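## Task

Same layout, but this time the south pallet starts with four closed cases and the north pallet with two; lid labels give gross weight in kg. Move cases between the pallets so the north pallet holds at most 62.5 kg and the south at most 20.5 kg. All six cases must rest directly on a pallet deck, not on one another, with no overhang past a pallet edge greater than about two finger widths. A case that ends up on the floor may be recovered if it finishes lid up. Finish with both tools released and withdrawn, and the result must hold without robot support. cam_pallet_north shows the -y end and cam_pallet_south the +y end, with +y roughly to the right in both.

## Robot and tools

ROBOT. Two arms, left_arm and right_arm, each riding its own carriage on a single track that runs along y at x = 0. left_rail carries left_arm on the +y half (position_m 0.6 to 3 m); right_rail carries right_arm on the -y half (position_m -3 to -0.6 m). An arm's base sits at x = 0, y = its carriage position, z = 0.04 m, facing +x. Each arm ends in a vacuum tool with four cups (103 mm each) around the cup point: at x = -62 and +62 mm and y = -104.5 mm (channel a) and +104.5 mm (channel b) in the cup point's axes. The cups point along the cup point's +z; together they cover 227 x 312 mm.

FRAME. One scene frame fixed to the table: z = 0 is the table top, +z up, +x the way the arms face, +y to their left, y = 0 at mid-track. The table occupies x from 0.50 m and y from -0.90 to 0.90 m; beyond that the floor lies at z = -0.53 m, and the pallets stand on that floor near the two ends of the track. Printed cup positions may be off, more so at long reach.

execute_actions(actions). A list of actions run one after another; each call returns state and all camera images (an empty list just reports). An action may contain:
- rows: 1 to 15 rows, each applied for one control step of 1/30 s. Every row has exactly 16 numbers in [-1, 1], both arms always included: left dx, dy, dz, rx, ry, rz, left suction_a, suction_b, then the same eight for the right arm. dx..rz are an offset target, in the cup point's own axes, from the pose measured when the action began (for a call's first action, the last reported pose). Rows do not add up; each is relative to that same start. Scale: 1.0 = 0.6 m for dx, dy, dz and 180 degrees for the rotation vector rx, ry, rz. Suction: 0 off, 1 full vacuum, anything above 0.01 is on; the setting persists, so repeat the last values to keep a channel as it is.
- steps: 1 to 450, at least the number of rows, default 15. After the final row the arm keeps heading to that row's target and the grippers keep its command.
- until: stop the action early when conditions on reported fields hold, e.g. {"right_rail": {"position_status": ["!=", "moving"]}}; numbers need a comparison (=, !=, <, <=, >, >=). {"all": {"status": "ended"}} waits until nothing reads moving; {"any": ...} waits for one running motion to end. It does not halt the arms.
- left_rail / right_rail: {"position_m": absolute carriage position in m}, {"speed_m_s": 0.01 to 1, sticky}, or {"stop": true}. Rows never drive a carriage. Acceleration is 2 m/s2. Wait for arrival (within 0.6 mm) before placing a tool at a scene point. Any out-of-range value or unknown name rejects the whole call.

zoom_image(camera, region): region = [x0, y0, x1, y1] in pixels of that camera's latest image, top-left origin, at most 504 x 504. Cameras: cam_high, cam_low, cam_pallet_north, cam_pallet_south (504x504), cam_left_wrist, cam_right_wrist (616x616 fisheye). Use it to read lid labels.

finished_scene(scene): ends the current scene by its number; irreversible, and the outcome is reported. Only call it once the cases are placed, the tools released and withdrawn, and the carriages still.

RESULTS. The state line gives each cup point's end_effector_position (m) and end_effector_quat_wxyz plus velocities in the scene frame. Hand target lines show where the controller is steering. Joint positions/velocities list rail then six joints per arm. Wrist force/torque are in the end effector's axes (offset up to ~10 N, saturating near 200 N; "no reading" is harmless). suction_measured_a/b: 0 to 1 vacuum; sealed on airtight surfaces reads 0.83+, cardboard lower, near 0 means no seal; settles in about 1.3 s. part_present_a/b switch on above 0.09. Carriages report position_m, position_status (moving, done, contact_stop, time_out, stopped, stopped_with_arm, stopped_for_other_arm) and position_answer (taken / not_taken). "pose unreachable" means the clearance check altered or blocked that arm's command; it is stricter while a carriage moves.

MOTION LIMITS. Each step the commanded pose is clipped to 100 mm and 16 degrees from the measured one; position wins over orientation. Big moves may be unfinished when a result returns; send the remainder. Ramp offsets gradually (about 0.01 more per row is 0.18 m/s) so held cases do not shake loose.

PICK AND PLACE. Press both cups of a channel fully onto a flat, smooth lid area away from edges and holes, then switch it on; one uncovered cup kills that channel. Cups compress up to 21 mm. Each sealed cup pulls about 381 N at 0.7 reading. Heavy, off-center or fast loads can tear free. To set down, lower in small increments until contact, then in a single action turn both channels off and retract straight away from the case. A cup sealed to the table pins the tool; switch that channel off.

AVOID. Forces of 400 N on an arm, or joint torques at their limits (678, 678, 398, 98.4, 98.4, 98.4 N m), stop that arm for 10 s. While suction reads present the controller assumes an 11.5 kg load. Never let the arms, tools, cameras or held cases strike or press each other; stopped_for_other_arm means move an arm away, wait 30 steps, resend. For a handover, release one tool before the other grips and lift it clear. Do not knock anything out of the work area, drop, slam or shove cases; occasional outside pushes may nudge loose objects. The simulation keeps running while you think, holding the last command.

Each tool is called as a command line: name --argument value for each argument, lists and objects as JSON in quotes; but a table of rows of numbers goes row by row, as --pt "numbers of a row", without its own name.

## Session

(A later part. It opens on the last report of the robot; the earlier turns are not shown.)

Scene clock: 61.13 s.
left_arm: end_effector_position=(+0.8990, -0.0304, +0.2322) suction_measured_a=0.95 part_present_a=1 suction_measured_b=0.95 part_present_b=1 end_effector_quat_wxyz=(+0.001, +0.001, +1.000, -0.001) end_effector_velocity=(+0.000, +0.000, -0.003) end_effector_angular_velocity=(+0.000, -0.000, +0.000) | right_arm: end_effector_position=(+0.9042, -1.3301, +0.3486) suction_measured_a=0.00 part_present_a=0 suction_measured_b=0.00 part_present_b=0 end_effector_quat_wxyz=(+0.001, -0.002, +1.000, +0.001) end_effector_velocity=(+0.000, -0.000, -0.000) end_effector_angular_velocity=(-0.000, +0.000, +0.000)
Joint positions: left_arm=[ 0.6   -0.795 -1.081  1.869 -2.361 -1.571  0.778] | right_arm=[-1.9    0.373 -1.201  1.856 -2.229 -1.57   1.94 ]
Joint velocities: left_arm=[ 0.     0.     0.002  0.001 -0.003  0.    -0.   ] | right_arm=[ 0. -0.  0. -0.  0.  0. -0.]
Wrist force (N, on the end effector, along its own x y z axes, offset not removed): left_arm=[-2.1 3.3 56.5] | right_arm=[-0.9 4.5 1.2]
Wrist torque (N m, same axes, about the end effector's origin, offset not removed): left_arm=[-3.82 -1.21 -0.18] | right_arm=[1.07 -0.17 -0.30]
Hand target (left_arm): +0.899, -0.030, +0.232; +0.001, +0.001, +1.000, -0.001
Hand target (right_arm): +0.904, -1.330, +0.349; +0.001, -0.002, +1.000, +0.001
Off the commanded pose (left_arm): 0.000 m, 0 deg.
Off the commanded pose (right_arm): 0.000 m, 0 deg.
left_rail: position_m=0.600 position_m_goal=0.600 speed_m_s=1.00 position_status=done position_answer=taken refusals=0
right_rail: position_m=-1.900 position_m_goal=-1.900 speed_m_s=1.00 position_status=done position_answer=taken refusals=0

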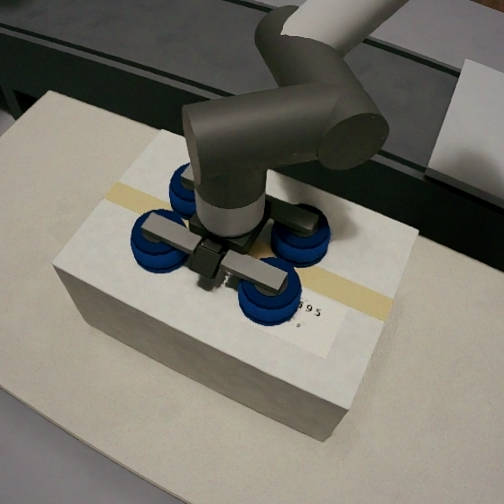

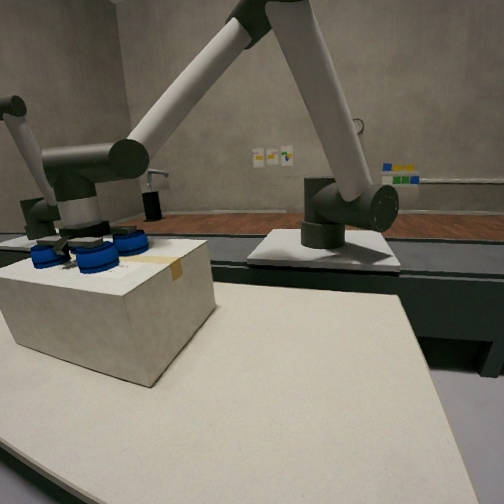

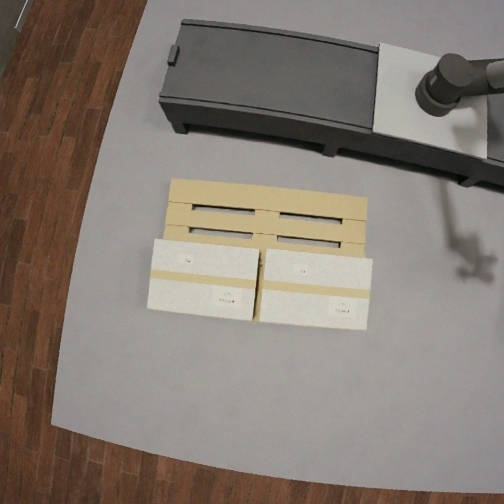

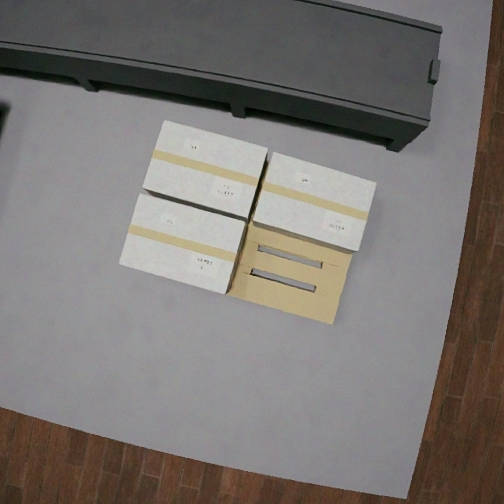

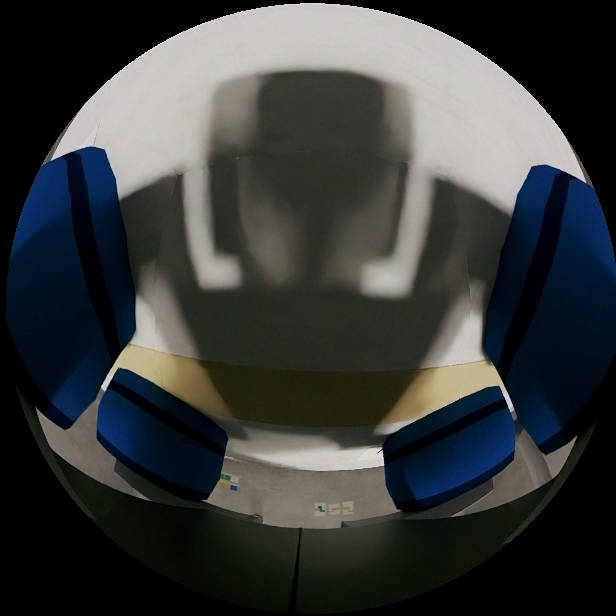

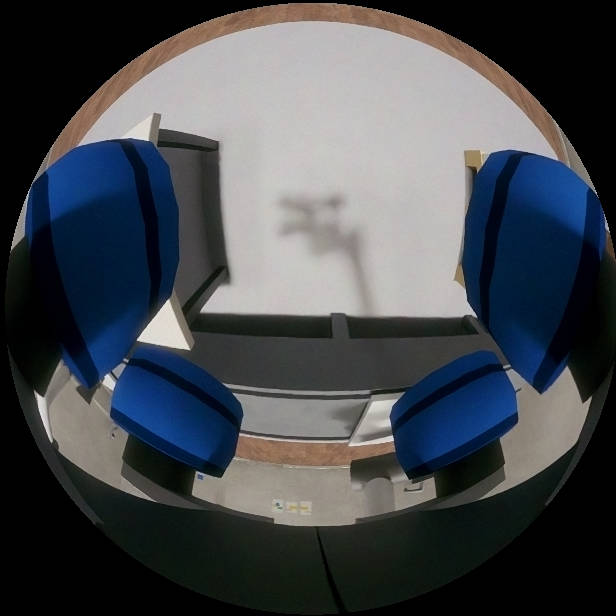

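execute_actions --actions '[{"rows":[[0,0,0.006,0,0,0,1,1,0,0,0,0,0,0,0,0]],"steps":10},{"rows":[[0,0,-0.004,0,0,0,0,0,0,0,0,0,0,0,0,0],[0,0,-0.008,0,0,0,0,0,0,0,0,0,0,0,0,0],[0,0,-0.012,0,0,0,0,0,0,0,0,0,0,0,0,0],[0,0,-0.016,0,0,0,0,0,0,0,0,0,0,0,0,0],[0,0,-0.02,0,0,0,0,0,0,0,0,0,0,0,0,0],[0,0,-0.024,0,0,0,0,0,0,0,0,0,0,0,0,0],[0,0,-0.028,0,0,0,0,0,0,0,0,0,0,0,0,0],[0,0,-0.032,0,0,0,0,0,0,0,0,0,0,0,0,0],[0,0,-0.036,0,0,0,0,0,0,0,0,0,0,0,0,0],[0,0,-0.04,0,0,0,0,0,0,0,0,0,0,0,0,0],[0,0,-0.045,0,0,0,0,0,0,0,0,0,0,0,0,0],[0,0,-0.05,0,0,0,0,0,0,0,0,0,0,0,0,0],[0,0,-0.13,0,0,0,0,0,0,0,0,0,0,0,0,0]],"steps":25},{"rows":[[0.23,1,0,0,0,0.028,0,0,0.025,0.05,0.05,0,0,0,0,0]],"left_rail":{"position_m":2.43},"steps":30},{"right_rail":{"position_m":-0.6},"steps":65},{"rows":[[0,0,0.2,0,0,0,0,0,0,0,0.05,0,0,0,0,0],[0,0,0.4,0,0,0,0,0,0,0,0.1,0,0,0,0,0],[0,0,0.6,0,0,0,0,0,0,0,0.135,0,0,0,1,1]],"steps":35}]'

Scene clock: 83.73 s.
left_arm: end_effector_position=(+0.7612, +2.4008, -0.0538) suction_measured_a=0.01 part_present_a=0 suction_measured_b=0.01 part_present_b=0 end_effector_quat_wxyz=(+0.001, +0.045, +0.999, -0.000) end_effector_velocity=(+0.009, -0.001, -0.021) end_effector_angular_velocity=(-0.003, -0.010, +0.000) | right_arm: end_effector_position=(+0.8893, -0.0000, +0.2376) suction_measured_a=0.91 part_present_a=1 suction_measured_b=0.91 part_present_b=1 end_effector_quat_wxyz=(+0.001, -0.002, +1.000, +0.001) end_effector_velocity=(+0.000, +0.000, -0.000) end_effector_angular_velocity=(+0.000, -0.000, +0.000)
Joint positions: left_arm=[ 2.43  -0.305 -0.918  2.418 -3.072 -1.571  1.356] | right_arm=[-0.6    0.405 -1.108  1.906 -2.373 -1.57   1.972]
Joint velocities: left_arm=[ 0.     0.002  0.041 -0.011 -0.04   0.001  0.002] | right_arm=[ 0. -0.  0.  0. -0.  0. -0.]
Wrist force (N, on the end effector, along its own x y z axes, offset not removed): left_arm=[-2.6 -0.9 4.1] | right_arm=[1.1 2.8 51.1]
Wrist torque (N m, same axes, about the end effector's origin, offset not removed): left_arm=[-0.08 0.34 -0.19] | right_arm=[-7.23 -0.81 -0.46]
Hand target (left_arm): +0.762, +2.401, -0.056; +0.001, +0.045, +0.999, -0.001
Hand target (right_arm): +0.889, +0.000, +0.238; +0.001, -0.002, +1.000, +0.001
Off the commanded pose (left_arm): 0.003 m, 0 deg.
Off the commanded pose (right_arm): 0.000 m, 0 deg.
left_rail: position_m=2.430 position_m_goal=2.430 speed_m_s=1.00 position_status=done position_answer=taken refusals=0
right_rail: position_m=-0.600 position_m_goal=-0.600 speed_m_s=1.00 position_status=done position_answer=taken refusals=0

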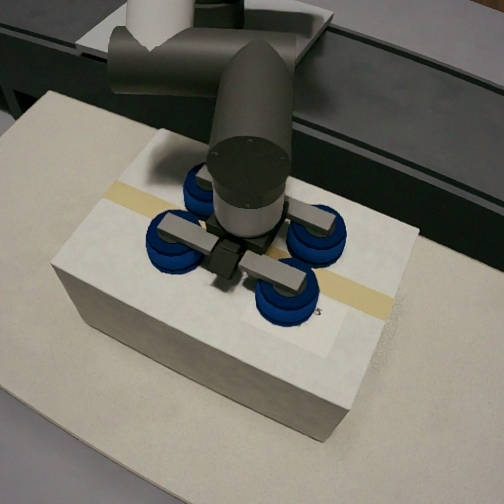

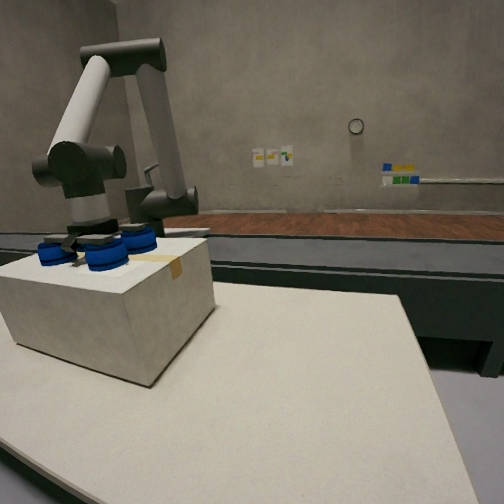

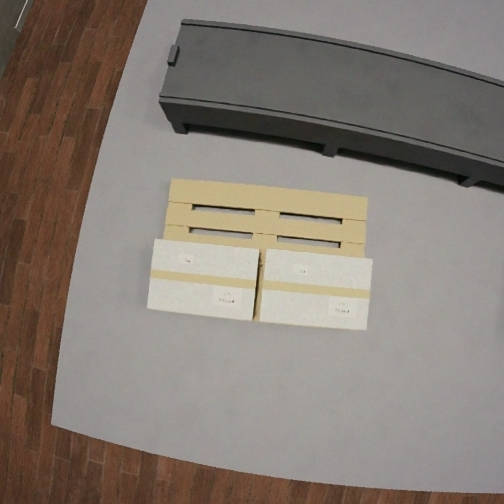

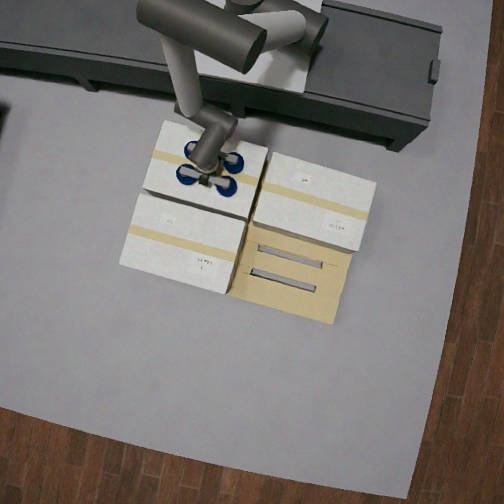

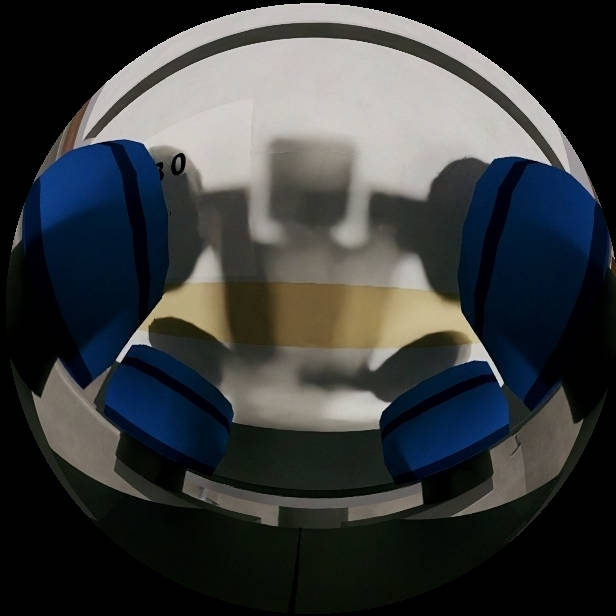

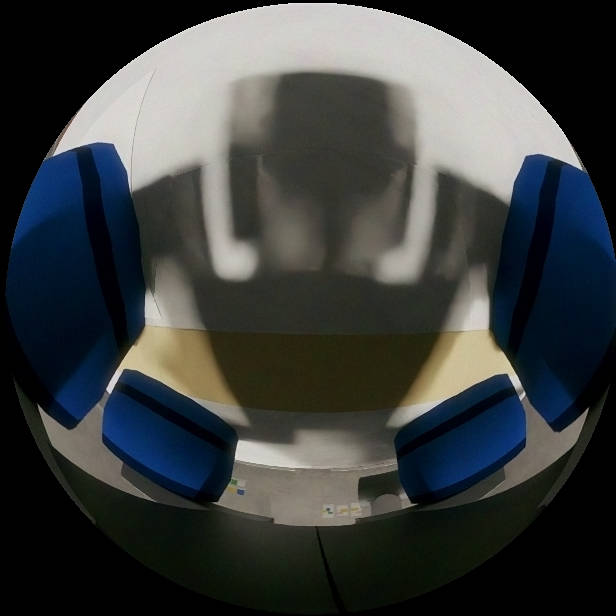

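execute_actions --actions '[{"rows":[[0,0,0.03,0,0,0,0,0,0,0,-0.02,0,0,0,1,1],[0,0,0.04,0,0,0,0,0,0,0,-0.04,0,0,0,1,1],[0,0,0.05,0,0,0,0,0,0,0,-0.06,0,0,0,1,1],[0,0,0.055,0,0,0,0,0,0,0,-0.08,0,0,0,1,1]],"steps":15},{"right_rail":{"position_m":-3},"rows":[[0,0,0,0,0,0,0,0,0,0,0,0,0,0,1,1]],"steps":30}]'

Scene clock: 111.07 s.
left_arm: end_effector_position=(+0.7612, +2.4009, -0.0856) suction_measured_a=0.01 part_present_a=0 suction_measured_b=0.01 part_present_b=0 end_effector_quat_wxyz=(+0.001, +0.045, +0.999, -0.000) end_effector_velocity=(-0.000, +0.000, -0.000) end_effector_angular_velocity=(+0.000, +0.000, -0.000) | right_arm: end_effector_position=(+0.8891, -0.7109, +0.2833) suction_measured_a=0.91 part_present_a=1 suction_measured_b=0.91 part_present_b=1 end_effector_quat_wxyz=(+0.001, -0.002, +1.000, +0.001) end_effector_velocity=(-0.000, -1.000, -0.000) end_effector_angular_velocity=(+0.000, +0.000, +0.000)
Joint positions: left_arm=[ 2.43  -0.305 -0.863  2.414 -3.123 -1.571  1.356] | right_arm=[-1.311  0.405 -1.147  1.886 -2.313 -1.57   1.972]
Joint velocities: left_arm=[ 0. -0. -0.  0.  0.  0.  0.] | right_arm=[-1. -0.  0.  0. -0.  0.  0.]
Wrist force (N, on the end effector, along its own x y z axes, offset not removed): left_arm=[1.2 -1.2 3.3] | right_arm=[-1.4 6.2 53.0]
Wrist torque (N m, same axes, about the end effector's origin, offset not removed): left_arm=[-0.06 -0.21 -0.26] | right_arm=[-7.25 -0.32 -0.38]
Hand target (left_arm): +0.761, +2.401, -0.086; +0.000, +0.045, +0.999, -0.000
Hand target (right_arm): +0.889, -0.767, +0.283; +0.001, -0.002, +1.000, +0.001
Off the commanded pose (left_arm): 0.000 m, 0 deg.
Off the commanded pose (right_arm): 0.000 m, 0 deg.
left_rail: position_m=2.430 position_m_goal=2.430 speed_m_s=1.00 position_status=done position_answer=taken refusals=0
right_rail: position_m=-1.311 position_m_goal=-3.000 speed_m_s=1.00 position_status=moving position_answer=taken refusals=0

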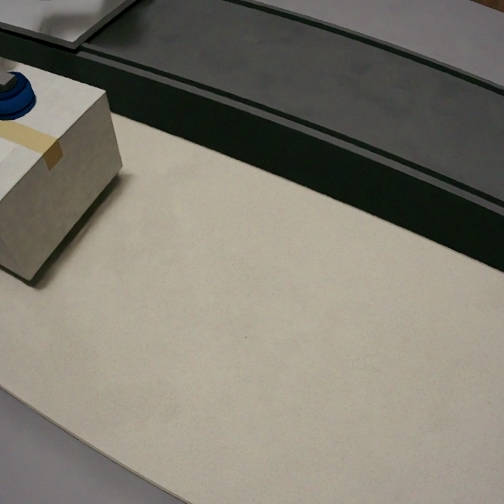

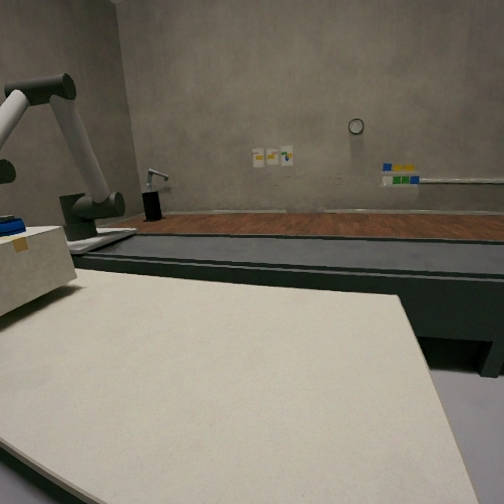

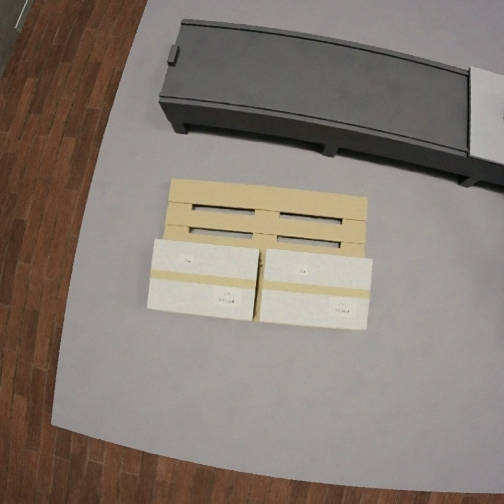

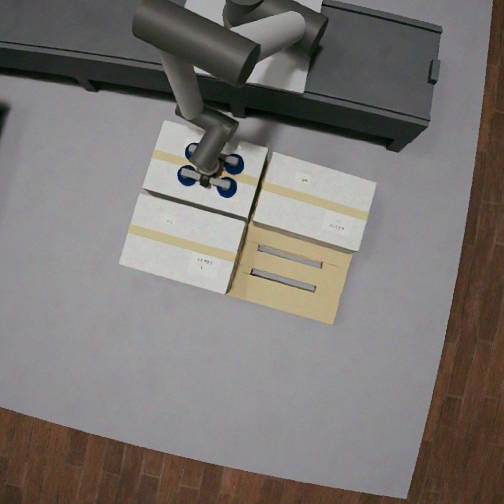

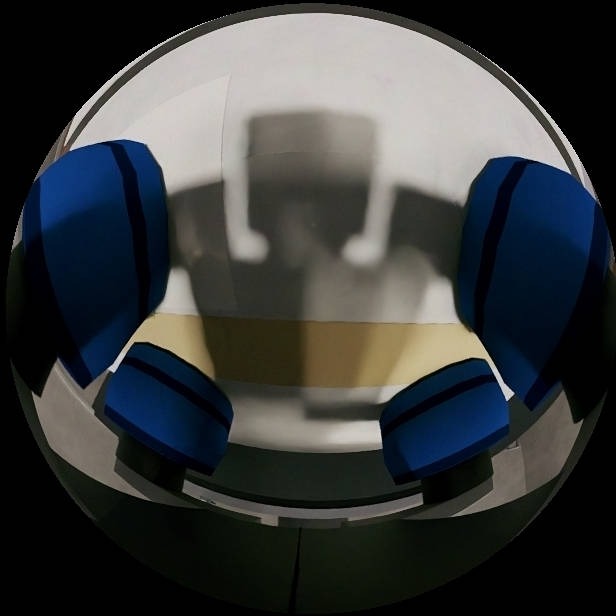

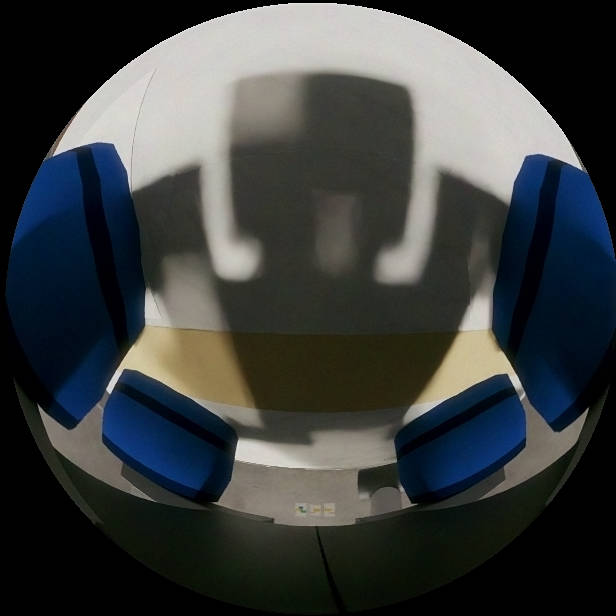

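execute_actions --actions '[{"steps":1},{"rows":[[0,0,0.01,0,0,0,0,0,0.04,-0.03,0,0,0,-0.01,1,1],[0,0,0.02,0,0,0,0,0,0.08,-0.06,0,0,0,-0.02,1,1],[0,0,0.03,0,0,0,0,0,0.12,-0.09,0,0,0,-0.028,1,1],[0,0,0.03,0,0,0,0,0,0.17,-0.1,0.03,0,0,-0.028,1,1],[0,0,0.03,0,0,0,0,0,0.17,-0.1,0.06,0,0,-0.028,1,1],[0,0,0.03,0,0,0,0,0,0.17,-0.1,0.09,0,0,-0.028,1,1],[0,0,0.03,0,0,0,0,0,0.17,-0.1,0.12,0,0,-0.028,1,1],[0,0,0.03,0,0,0,0,0,0.17,-0.1,0.15,0,0,-0.028,1,1],[0,0,0.03,0,0,0,0,0,0.17,-0.1,0.62,0,0,-0.028,1,1]],"steps":50}]'

Scene clock: 124.17 s.
left_arm: end_effector_position=(+0.7611, +2.4010, -0.1036) suction_measured_a=0.01 part_present_a=0 suction_measured_b=0.01 part_present_b=0 end_effector_quat_wxyz=(+0.000, +0.045, +0.999, -0.000) end_effector_velocity=(-0.000, +0.000, -0.000) end_effector_angular_velocity=(+0.000, +0.000, +0.000) | right_arm: end_effector_position=(+0.7883, -2.4596, -0.0887) suction_measured_a=0.91 part_present_a=1 suction_measured_b=0.91 part_present_b=1 end_effector_quat_wxyz=(+0.001, -0.046, +0.999, +0.001) end_effector_velocity=(+0.000, +0.000, -0.001) end_effector_angular_velocity=(+0.000, -0.000, +0.000)
Joint positions: left_arm=[ 2.43  -0.305 -0.831  2.41  -3.151 -1.571  1.356] | right_arm=[-3.     0.389 -0.816  2.132 -2.89  -1.57   1.868]
Joint velocities: left_arm=[ 0.  0.  0. -0. -0. -0.  0.] | right_arm=[ 0.     0.     0.002 -0.001 -0.002  0.     0.   ]
Wrist force (N, on the end effector, along its own x y z axes, offset not removed): left_arm=[11.4 -0.1 -200.0] | right_arm=[-1.8 7.2 51.0]
Wrist torque (N m, same axes, about the end effector's origin, offset not removed): left_arm=[-0.07 -0.16 -0.27] | right_arm=[-7.15 -0.16 -0.34]
Hand target (left_arm): +0.761, +2.401, -0.104; +0.000, +0.045, +0.999, -0.000
Hand target (right_arm): +0.788, -2.460, -0.089; +0.001, -0.046, +0.999, +0.001
Off the commanded pose (left_arm): 0.000 m, 0 deg.
Off the commanded pose (right_arm): 0.000 m, 0 deg.
left_rail: position_m=2.430 position_m_goal=2.430 speed_m_s=1.00 position_status=done position_answer=taken refusals=0
right_rail: position_m=-3.000 position_m_goal=-3.000 speed_m_s=1.00 position_status=done position_answer=taken refusals=0

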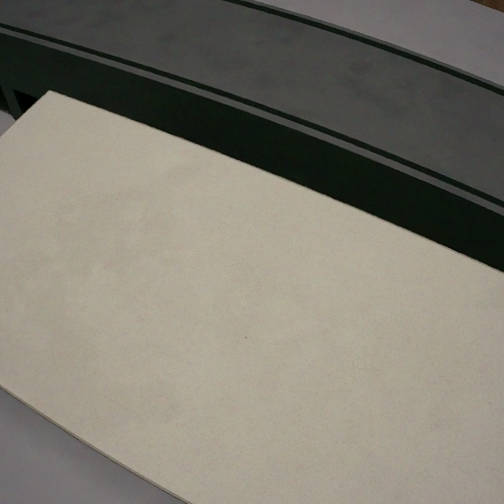

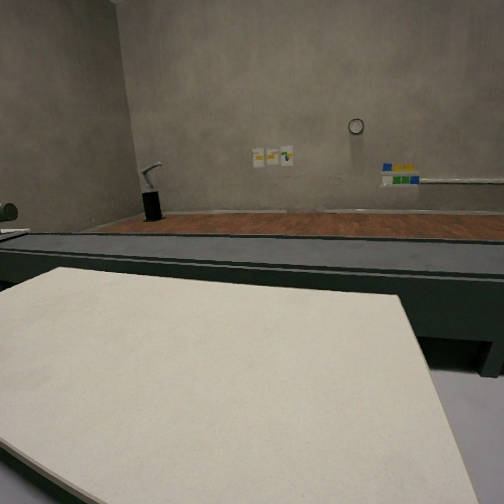

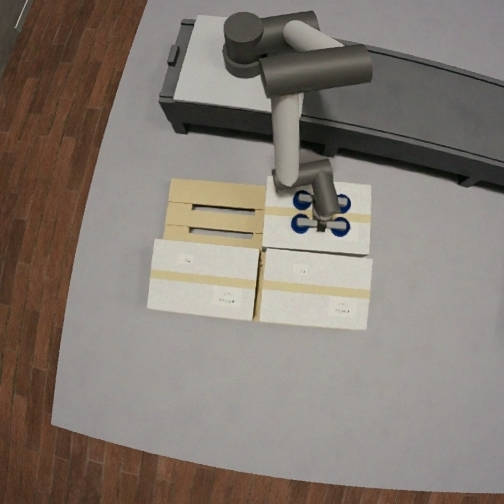

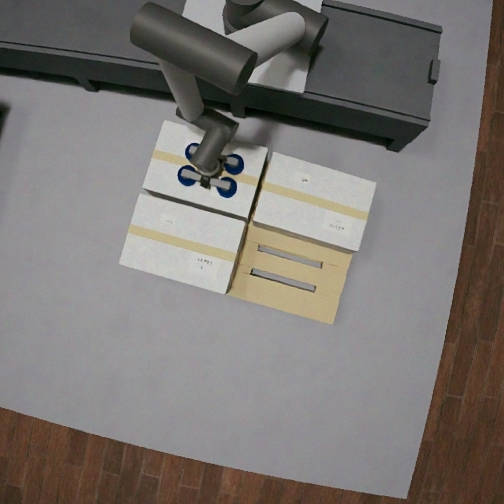

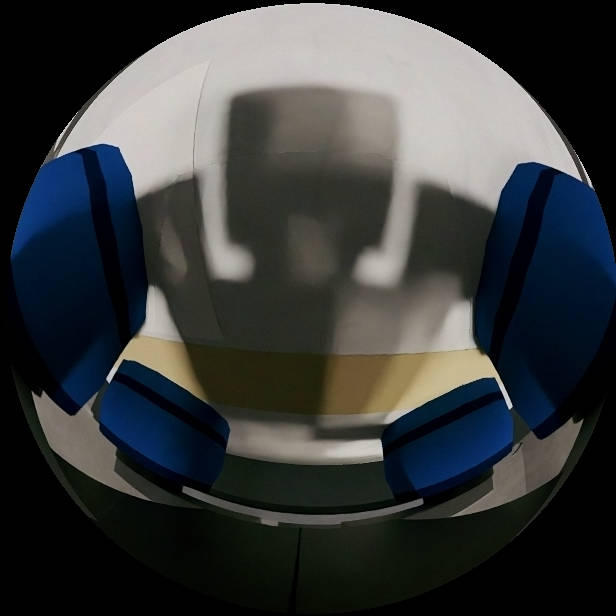

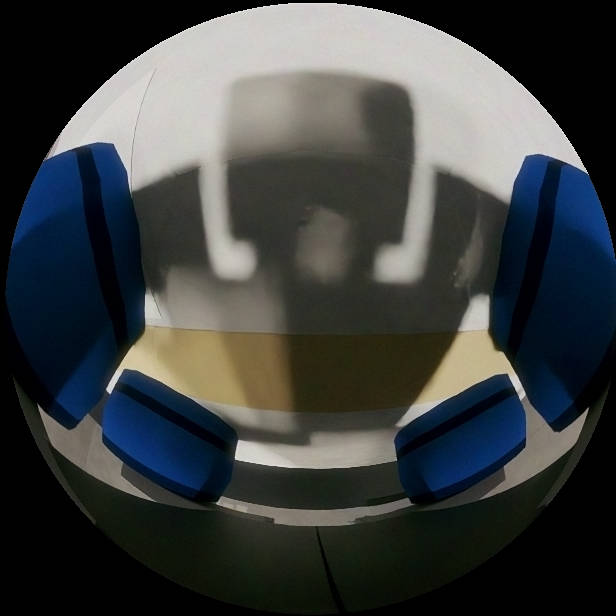

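execute_actions --actions '[{"rows":[[0,0,0,0,0,0,1,1,0,0,0.03,0,0,0,1,1],[0,0,0,0,0,0,1,1,0,0,0.06,0,0,0,1,1],[0,0,0,0,0,0,1,1,0,0,0.08,0,0,0,1,1]],"steps":25}]'

zoom_image --camera "cam_pallet_north" --region '[140,150,400,340]'

Scene clock: 130.57 s.
left_arm: end_effector_position=(+0.7611, +2.4010, -0.1036) suction_measured_a=0.95 part_present_a=1 suction_measured_b=0.95 part_present_b=1 end_effector_quat_wxyz=(+0.000, +0.045, +0.999, -0.000) end_effector_velocity=(+0.000, -0.000, +0.000) end_effector_angular_velocity=(-0.000, -0.000, +0.000) | right_arm: end_effector_position=(+0.7884, -2.4595, -0.1366) suction_measured_a=0.91 part_present_a=1 suction_measured_b=0.91 part_present_b=1 end_effector_quat_wxyz=(+0.001, -0.046, +0.999, +0.001) end_effector_velocity=(+0.000, +0.000, -0.001) end_effector_angular_velocity=(-0.000, +0.000, +0.000)
Joint positions: left_arm=[ 2.43  -0.305 -0.831  2.41  -3.151 -1.571  1.356] | right_arm=[-3.     0.389 -0.752  2.123 -2.945 -1.57   1.868]
Joint velocities: left_arm=[ 0.  0. -0. -0. -0.  0. -0.] | right_arm=[ 0.     0.     0.002 -0.    -0.001  0.    -0.   ]
Wrist force (N, on the end effector, along its own x y z axes, offset not removed): left_arm=[-2.5 -1.9 56.8] | right_arm=[-3.2 6.0 51.0]
Wrist torque (N m, same axes, about the end effector's origin, offset not removed): left_arm=[1.77 -1.06 -0.26] | right_arm=[-7.32 -0.03 -0.41]
Hand target (left_arm): +0.761, +2.401, -0.104; +0.000, +0.045, +0.999, -0.000
Hand target (right_arm): +0.788, -2.460, -0.137; +0.001, -0.046, +0.999, +0.001
Off the commanded pose (left_arm): 0.000 m, 0 deg.
Off the commanded pose (right_arm): 0.000 m, 0 deg.
left_rail: position_m=2.430 position_m_goal=2.430 speed_m_s=1.00 position_status=done position_answer=taken refusals=0
right_rail: position_m=-3.000 position_m_goal=-3.000 speed_m_s=1.00 position_status=done position_answer=taken refusals=0

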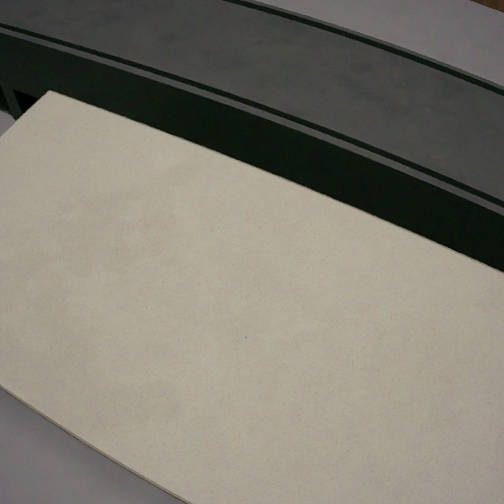

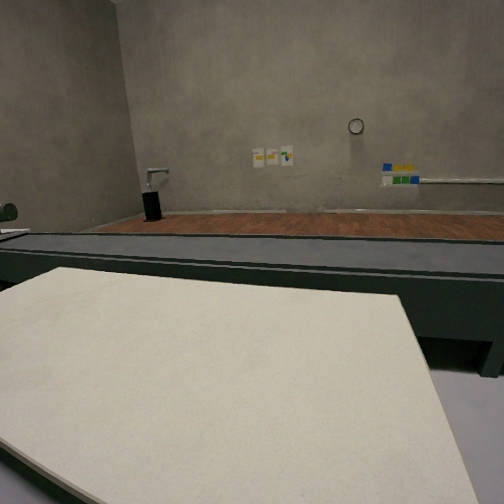

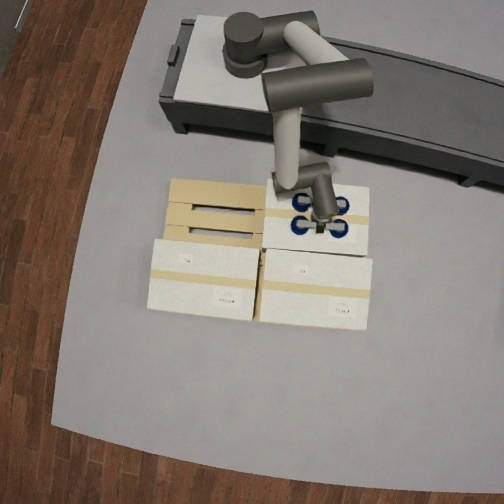

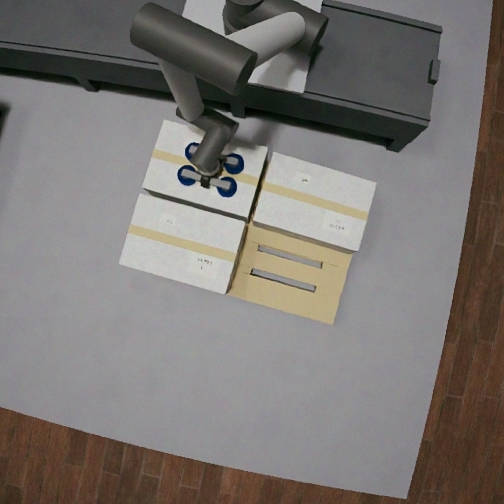

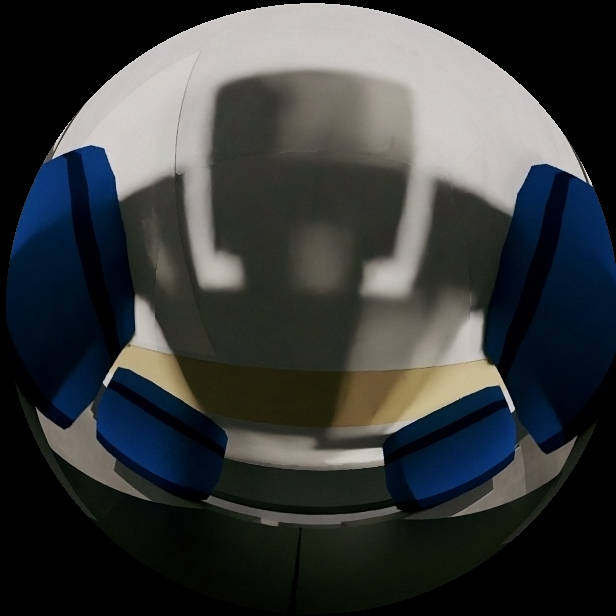

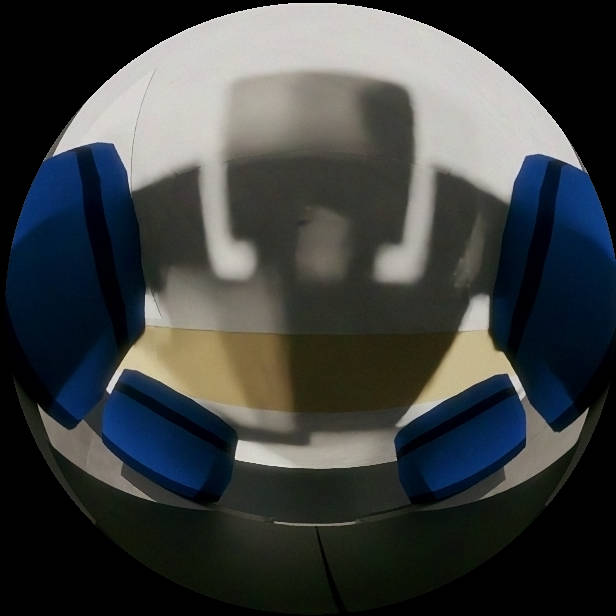

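Region (140, 150, 400, 340) of cam_pallet_north's 504x504 image, scaled by 1.938, with more detail than that image has; it fills the top 368 rows of this view, and the rest is white.

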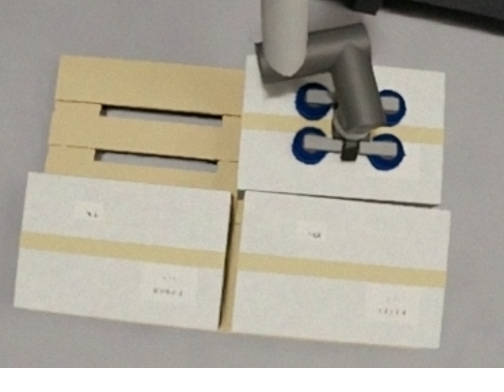

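execute_actions --actions '[{"rows":[[0,0,-0.01,0,0,0,1,1,0,0.02,0,0,0,0.003,1,1],[0,0,-0.025,0,0,0,1,1,0,0.04,0,0,0,0.006,1,1],[0,0,-0.045,0,0,0,1,1,0,0.04,0,0,0,0.006,1,1],[0,0,-0.07,0,0,0,1,1,0,0.04,0.01,0,0,0.006,1,1],[0,0,-0.1,0,0,0,1,1,0,0.04,0.02,0,0,0.006,1,1],[0,0,-0.13,0,0,0,1,1,0,0.04,0.03,0,0,0.006,1,1],[0,0,-0.73,0,0,0,1,1,0,0.04,0.033,0,0,0.006,1,1]],"steps":40}]'

Scene clock: 144.73 s.
left_arm: end_effector_position=(+0.7619, +2.4012, +0.3290) suction_measured_a=0.95 part_present_a=1 suction_measured_b=0.95 part_present_b=1 end_effector_quat_wxyz=(+0.002, +0.045, +0.999, -0.001) end_effector_velocity=(-0.003, -0.002, +0.047) end_effector_angular_velocity=(+0.009, +0.030, -0.000) | right_arm: end_effector_position=(+0.7862, -2.4355, -0.1563) suction_measured_a=0.91 part_present_a=1 suction_measured_b=0.91 part_present_b=1 end_effector_quat_wxyz=(+0.001, -0.036, +0.999, +0.001) end_effector_velocity=(-0.000, +0.000, -0.000) end_effector_angular_velocity=(-0.000, +0.000, +0.000)
Joint positions: left_arm=[ 2.43  -0.305 -1.497  2.29  -2.369 -1.571  1.356] | right_arm=[-3.     0.413 -0.723  2.1   -2.952 -1.57   1.911]
Joint velocities: left_arm=[ 0.    -0.004 -0.051 -0.044  0.126 -0.    -0.003] | right_arm=[ 0.  0.  0. -0. -0. -0.  0.]
Wrist force (N, on the end effector, along its own x y z axes, offset not removed): left_arm=[-0.7 1.4 42.9] | right_arm=[-2.3 7.2 54.4]
Wrist torque (N m, same axes, about the end effector's origin, offset not removed): left_arm=[2.16 -0.57 -0.23] | right_arm=[-7.21 -0.15 -0.28]
Hand target (left_arm): +0.762, +2.401, +0.335; +0.001, +0.045, +0.999, -0.000
Hand target (right_arm): +0.786, -2.436, -0.156; +0.001, -0.036, +0.999, +0.001
Off the commanded pose (left_arm): 0.005 m, 0 deg.
Off the commanded pose (right_arm): 0.000 m, 0 deg.
left_rail: position_m=2.430 position_m_goal=2.430 speed_m_s=1.00 position_status=done position_answer=taken refusals=0
right_rail: position_m=-3.000 position_m_goal=-3.000 speed_m_s=1.00 position_status=done position_answer=taken refusals=0

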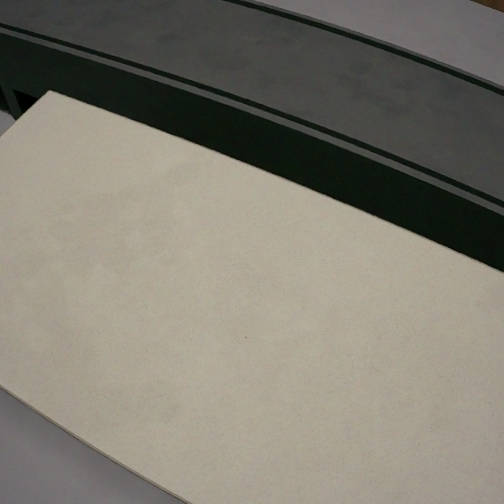

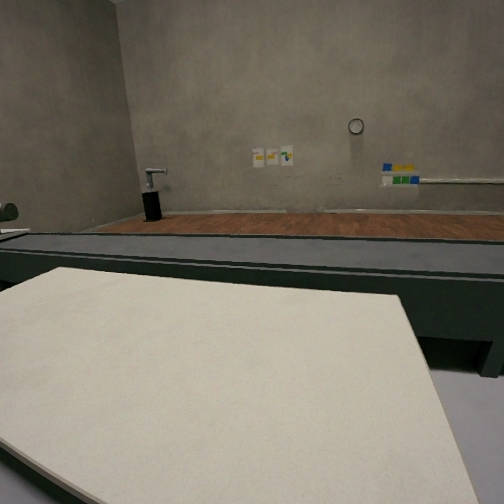

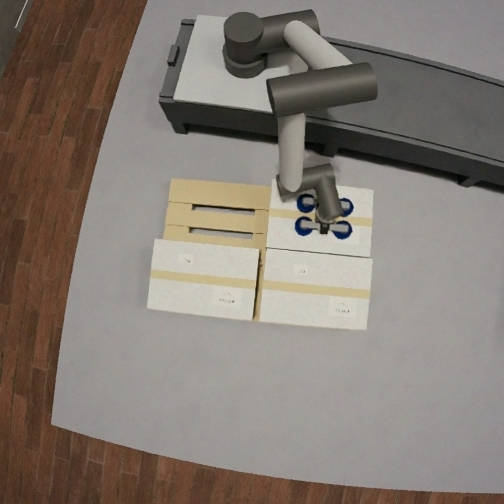

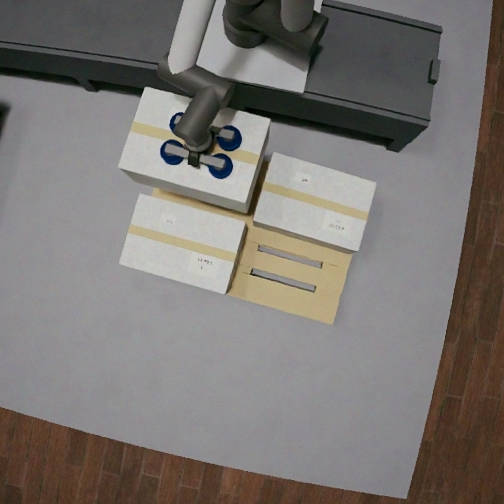

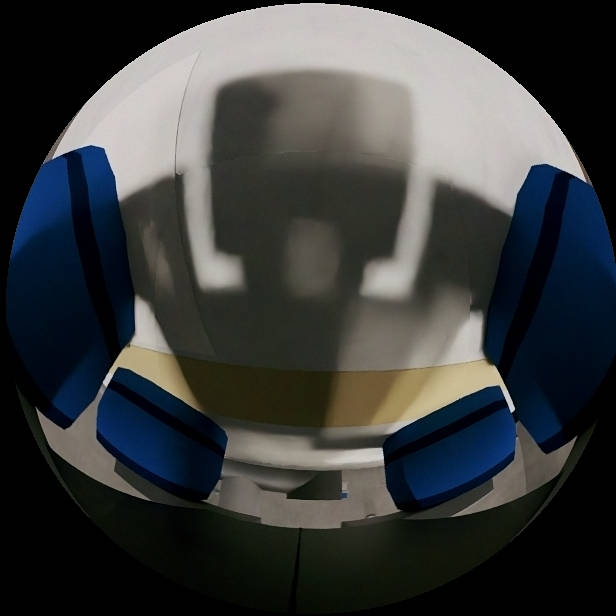

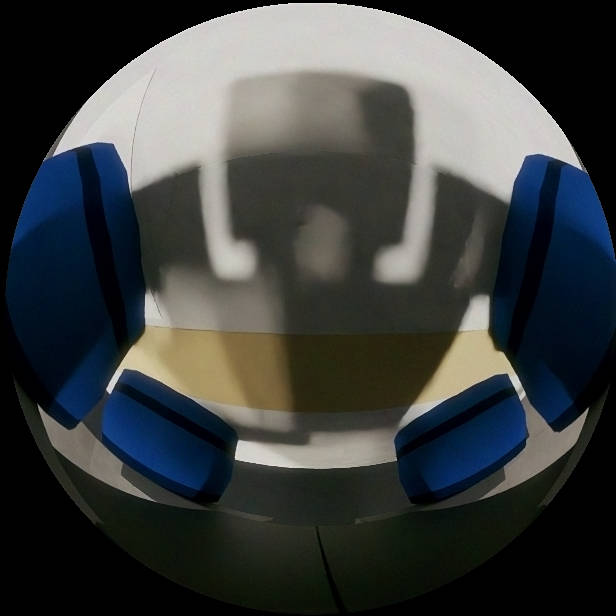

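execute_actions --actions '[{"left_rail":{"position_m":0.6},"rows":[[-0.01,-0.02,0,0,0,0,1,1,0,0,0.003,0,0,0,1,1],[-0.02,-0.05,0,0,0,-0.005,1,1,0,0,0.006,0,0,0,1,1],[-0.03,-0.08,0,0,0,-0.01,1,1,0,0,0.008,0,0,0,1,1],[-0.2,-1,0,0,0,-0.028,1,1,0,0,0.008,0,0,0,1,1]],"steps":50}]'

Scene clock: 161.80 s.
left_arm: end_effector_position=(+0.7799, +1.7244, +0.3339) suction_measured_a=0.95 part_present_a=1 suction_measured_b=0.95 part_present_b=1 end_effector_quat_wxyz=(+0.002, +0.004, +1.000, -0.003) end_effector_velocity=(+0.000, -0.000, -0.000) end_effector_angular_velocity=(-0.000, +0.000, -0.000) | right_arm: end_effector_position=(+0.7865, -2.4356, -0.1590) suction_measured_a=0.91 part_present_a=1 suction_measured_b=0.91 part_present_b=1 end_effector_quat_wxyz=(+0.002, -0.036, +0.999, +0.001) end_effector_velocity=(+0.000, +0.000, +0.000) end_effector_angular_velocity=(+0.000, -0.000, -0.000)
Joint positions: left_arm=[ 1.979 -0.561 -1.439  2.214 -2.353 -1.574  1.017] | right_arm=[-3.     0.413 -0.719  2.1   -2.956 -1.57   1.911]
Joint velocities: left_arm=[ 0. -0.  0. -0. -0. -0.  0.] | right_arm=[ 0. -0. -0.  0.  0. -0. -0.]
Wrist force (N, on the end effector, along its own x y z axes, offset not removed): left_arm=[1.7 -0.2 52.1] | right_arm=[23.3 25.5 -66.1]
Wrist torque (N m, same axes, about the end effector's origin, offset not removed): left_arm=[1.88 -1.81 -0.07] | right_arm=[14.31 9.45 4.22]
Hand target (left_arm): +0.780, +1.725, +0.334; +0.002, +0.004, +1.000, -0.003
Hand target (right_arm): +0.787, -2.436, -0.159; +0.002, -0.036, +0.999, +0.001
Off the commanded pose (left_arm): 0.386 m, 0 deg.
Off the commanded pose (right_arm): 0.002 m, 0 deg.
FORCE FAULT: contact force on the right arm reached its limit, and that arm stopped for 10 seconds. The contact can be on any part of that arm, not only on its tool. That arm's remaining commands of this call were not run. That arm holds still and accepts commands again. Move the arm away from the contact; if what it grips holds it there, let go first. Pushing or pulling that hard again can fault the arm again.
left_rail: position_m=1.979 position_m_goal=1.979 speed_m_s=1.00 position_status=stopped_for_other_arm position_answer=taken refusals=0
right_rail: position_m=-3.000 position_m_goal=-3.000 speed_m_s=1.00 position_status=done position_answer=taken refusals=0
pose unreachable (left arm): on one or more control steps of this call, first in action 0 (counted from 0), this arm could not follow its commanded pose, so it was not sent that pose on those steps. It may still have moved: this result reports where it is.
cause: while a carriage moves, is told to move, or has just stopped, the clearance check judges arm commands more strictly, and it could not pass this one. Move the arms while the carriages stand.

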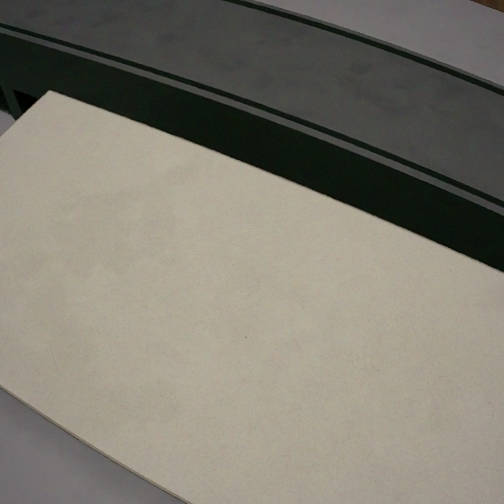

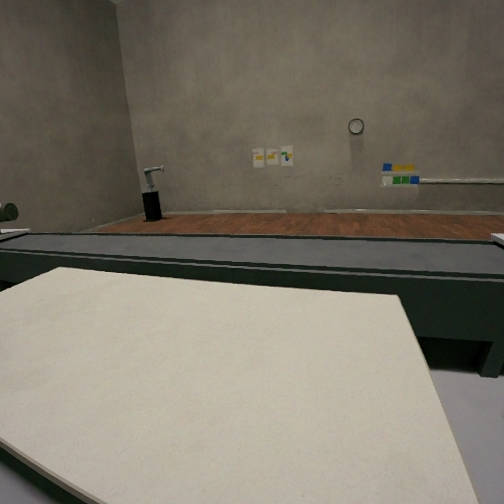

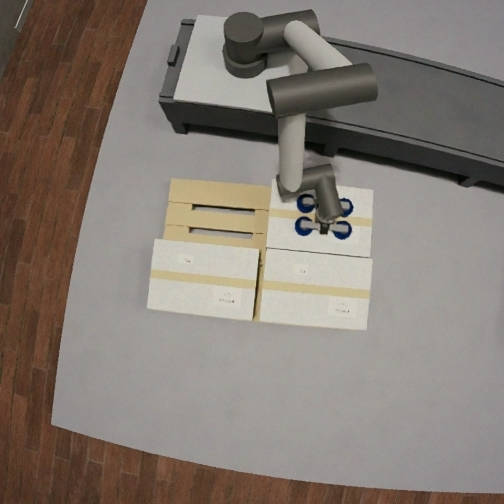

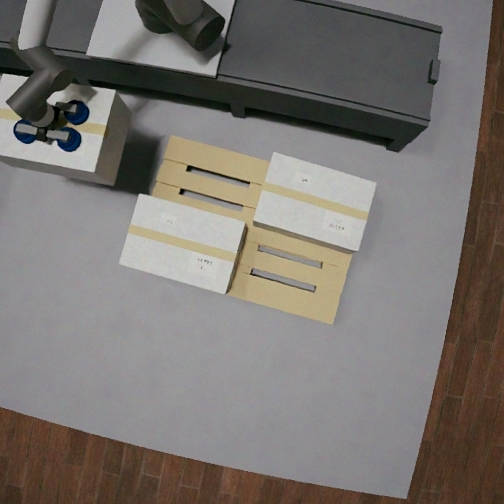

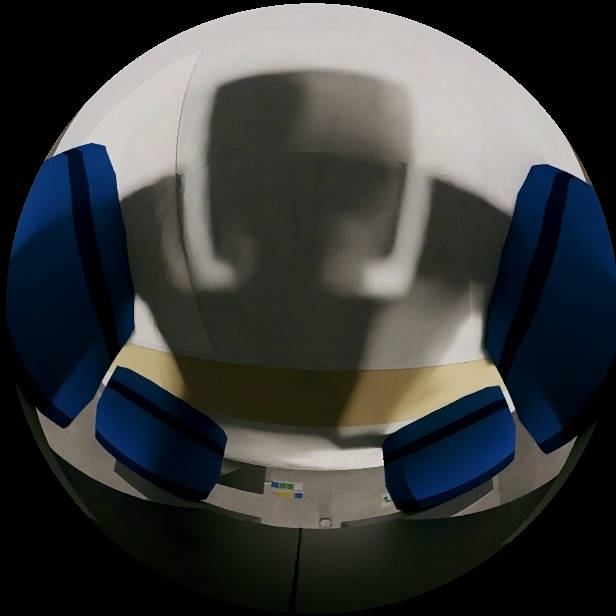

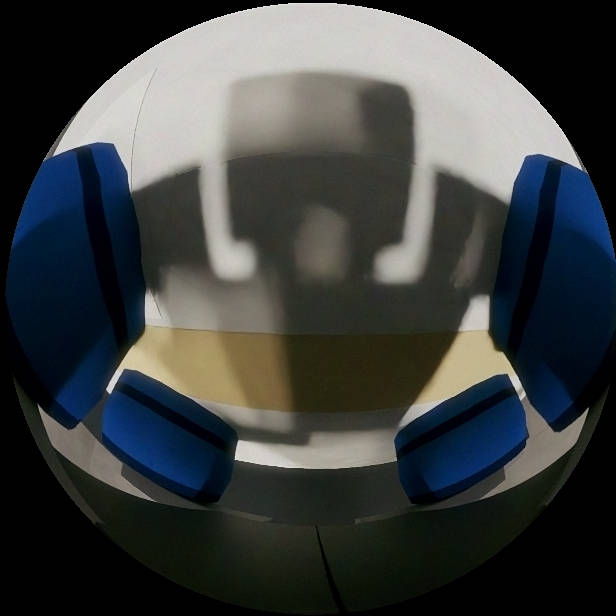

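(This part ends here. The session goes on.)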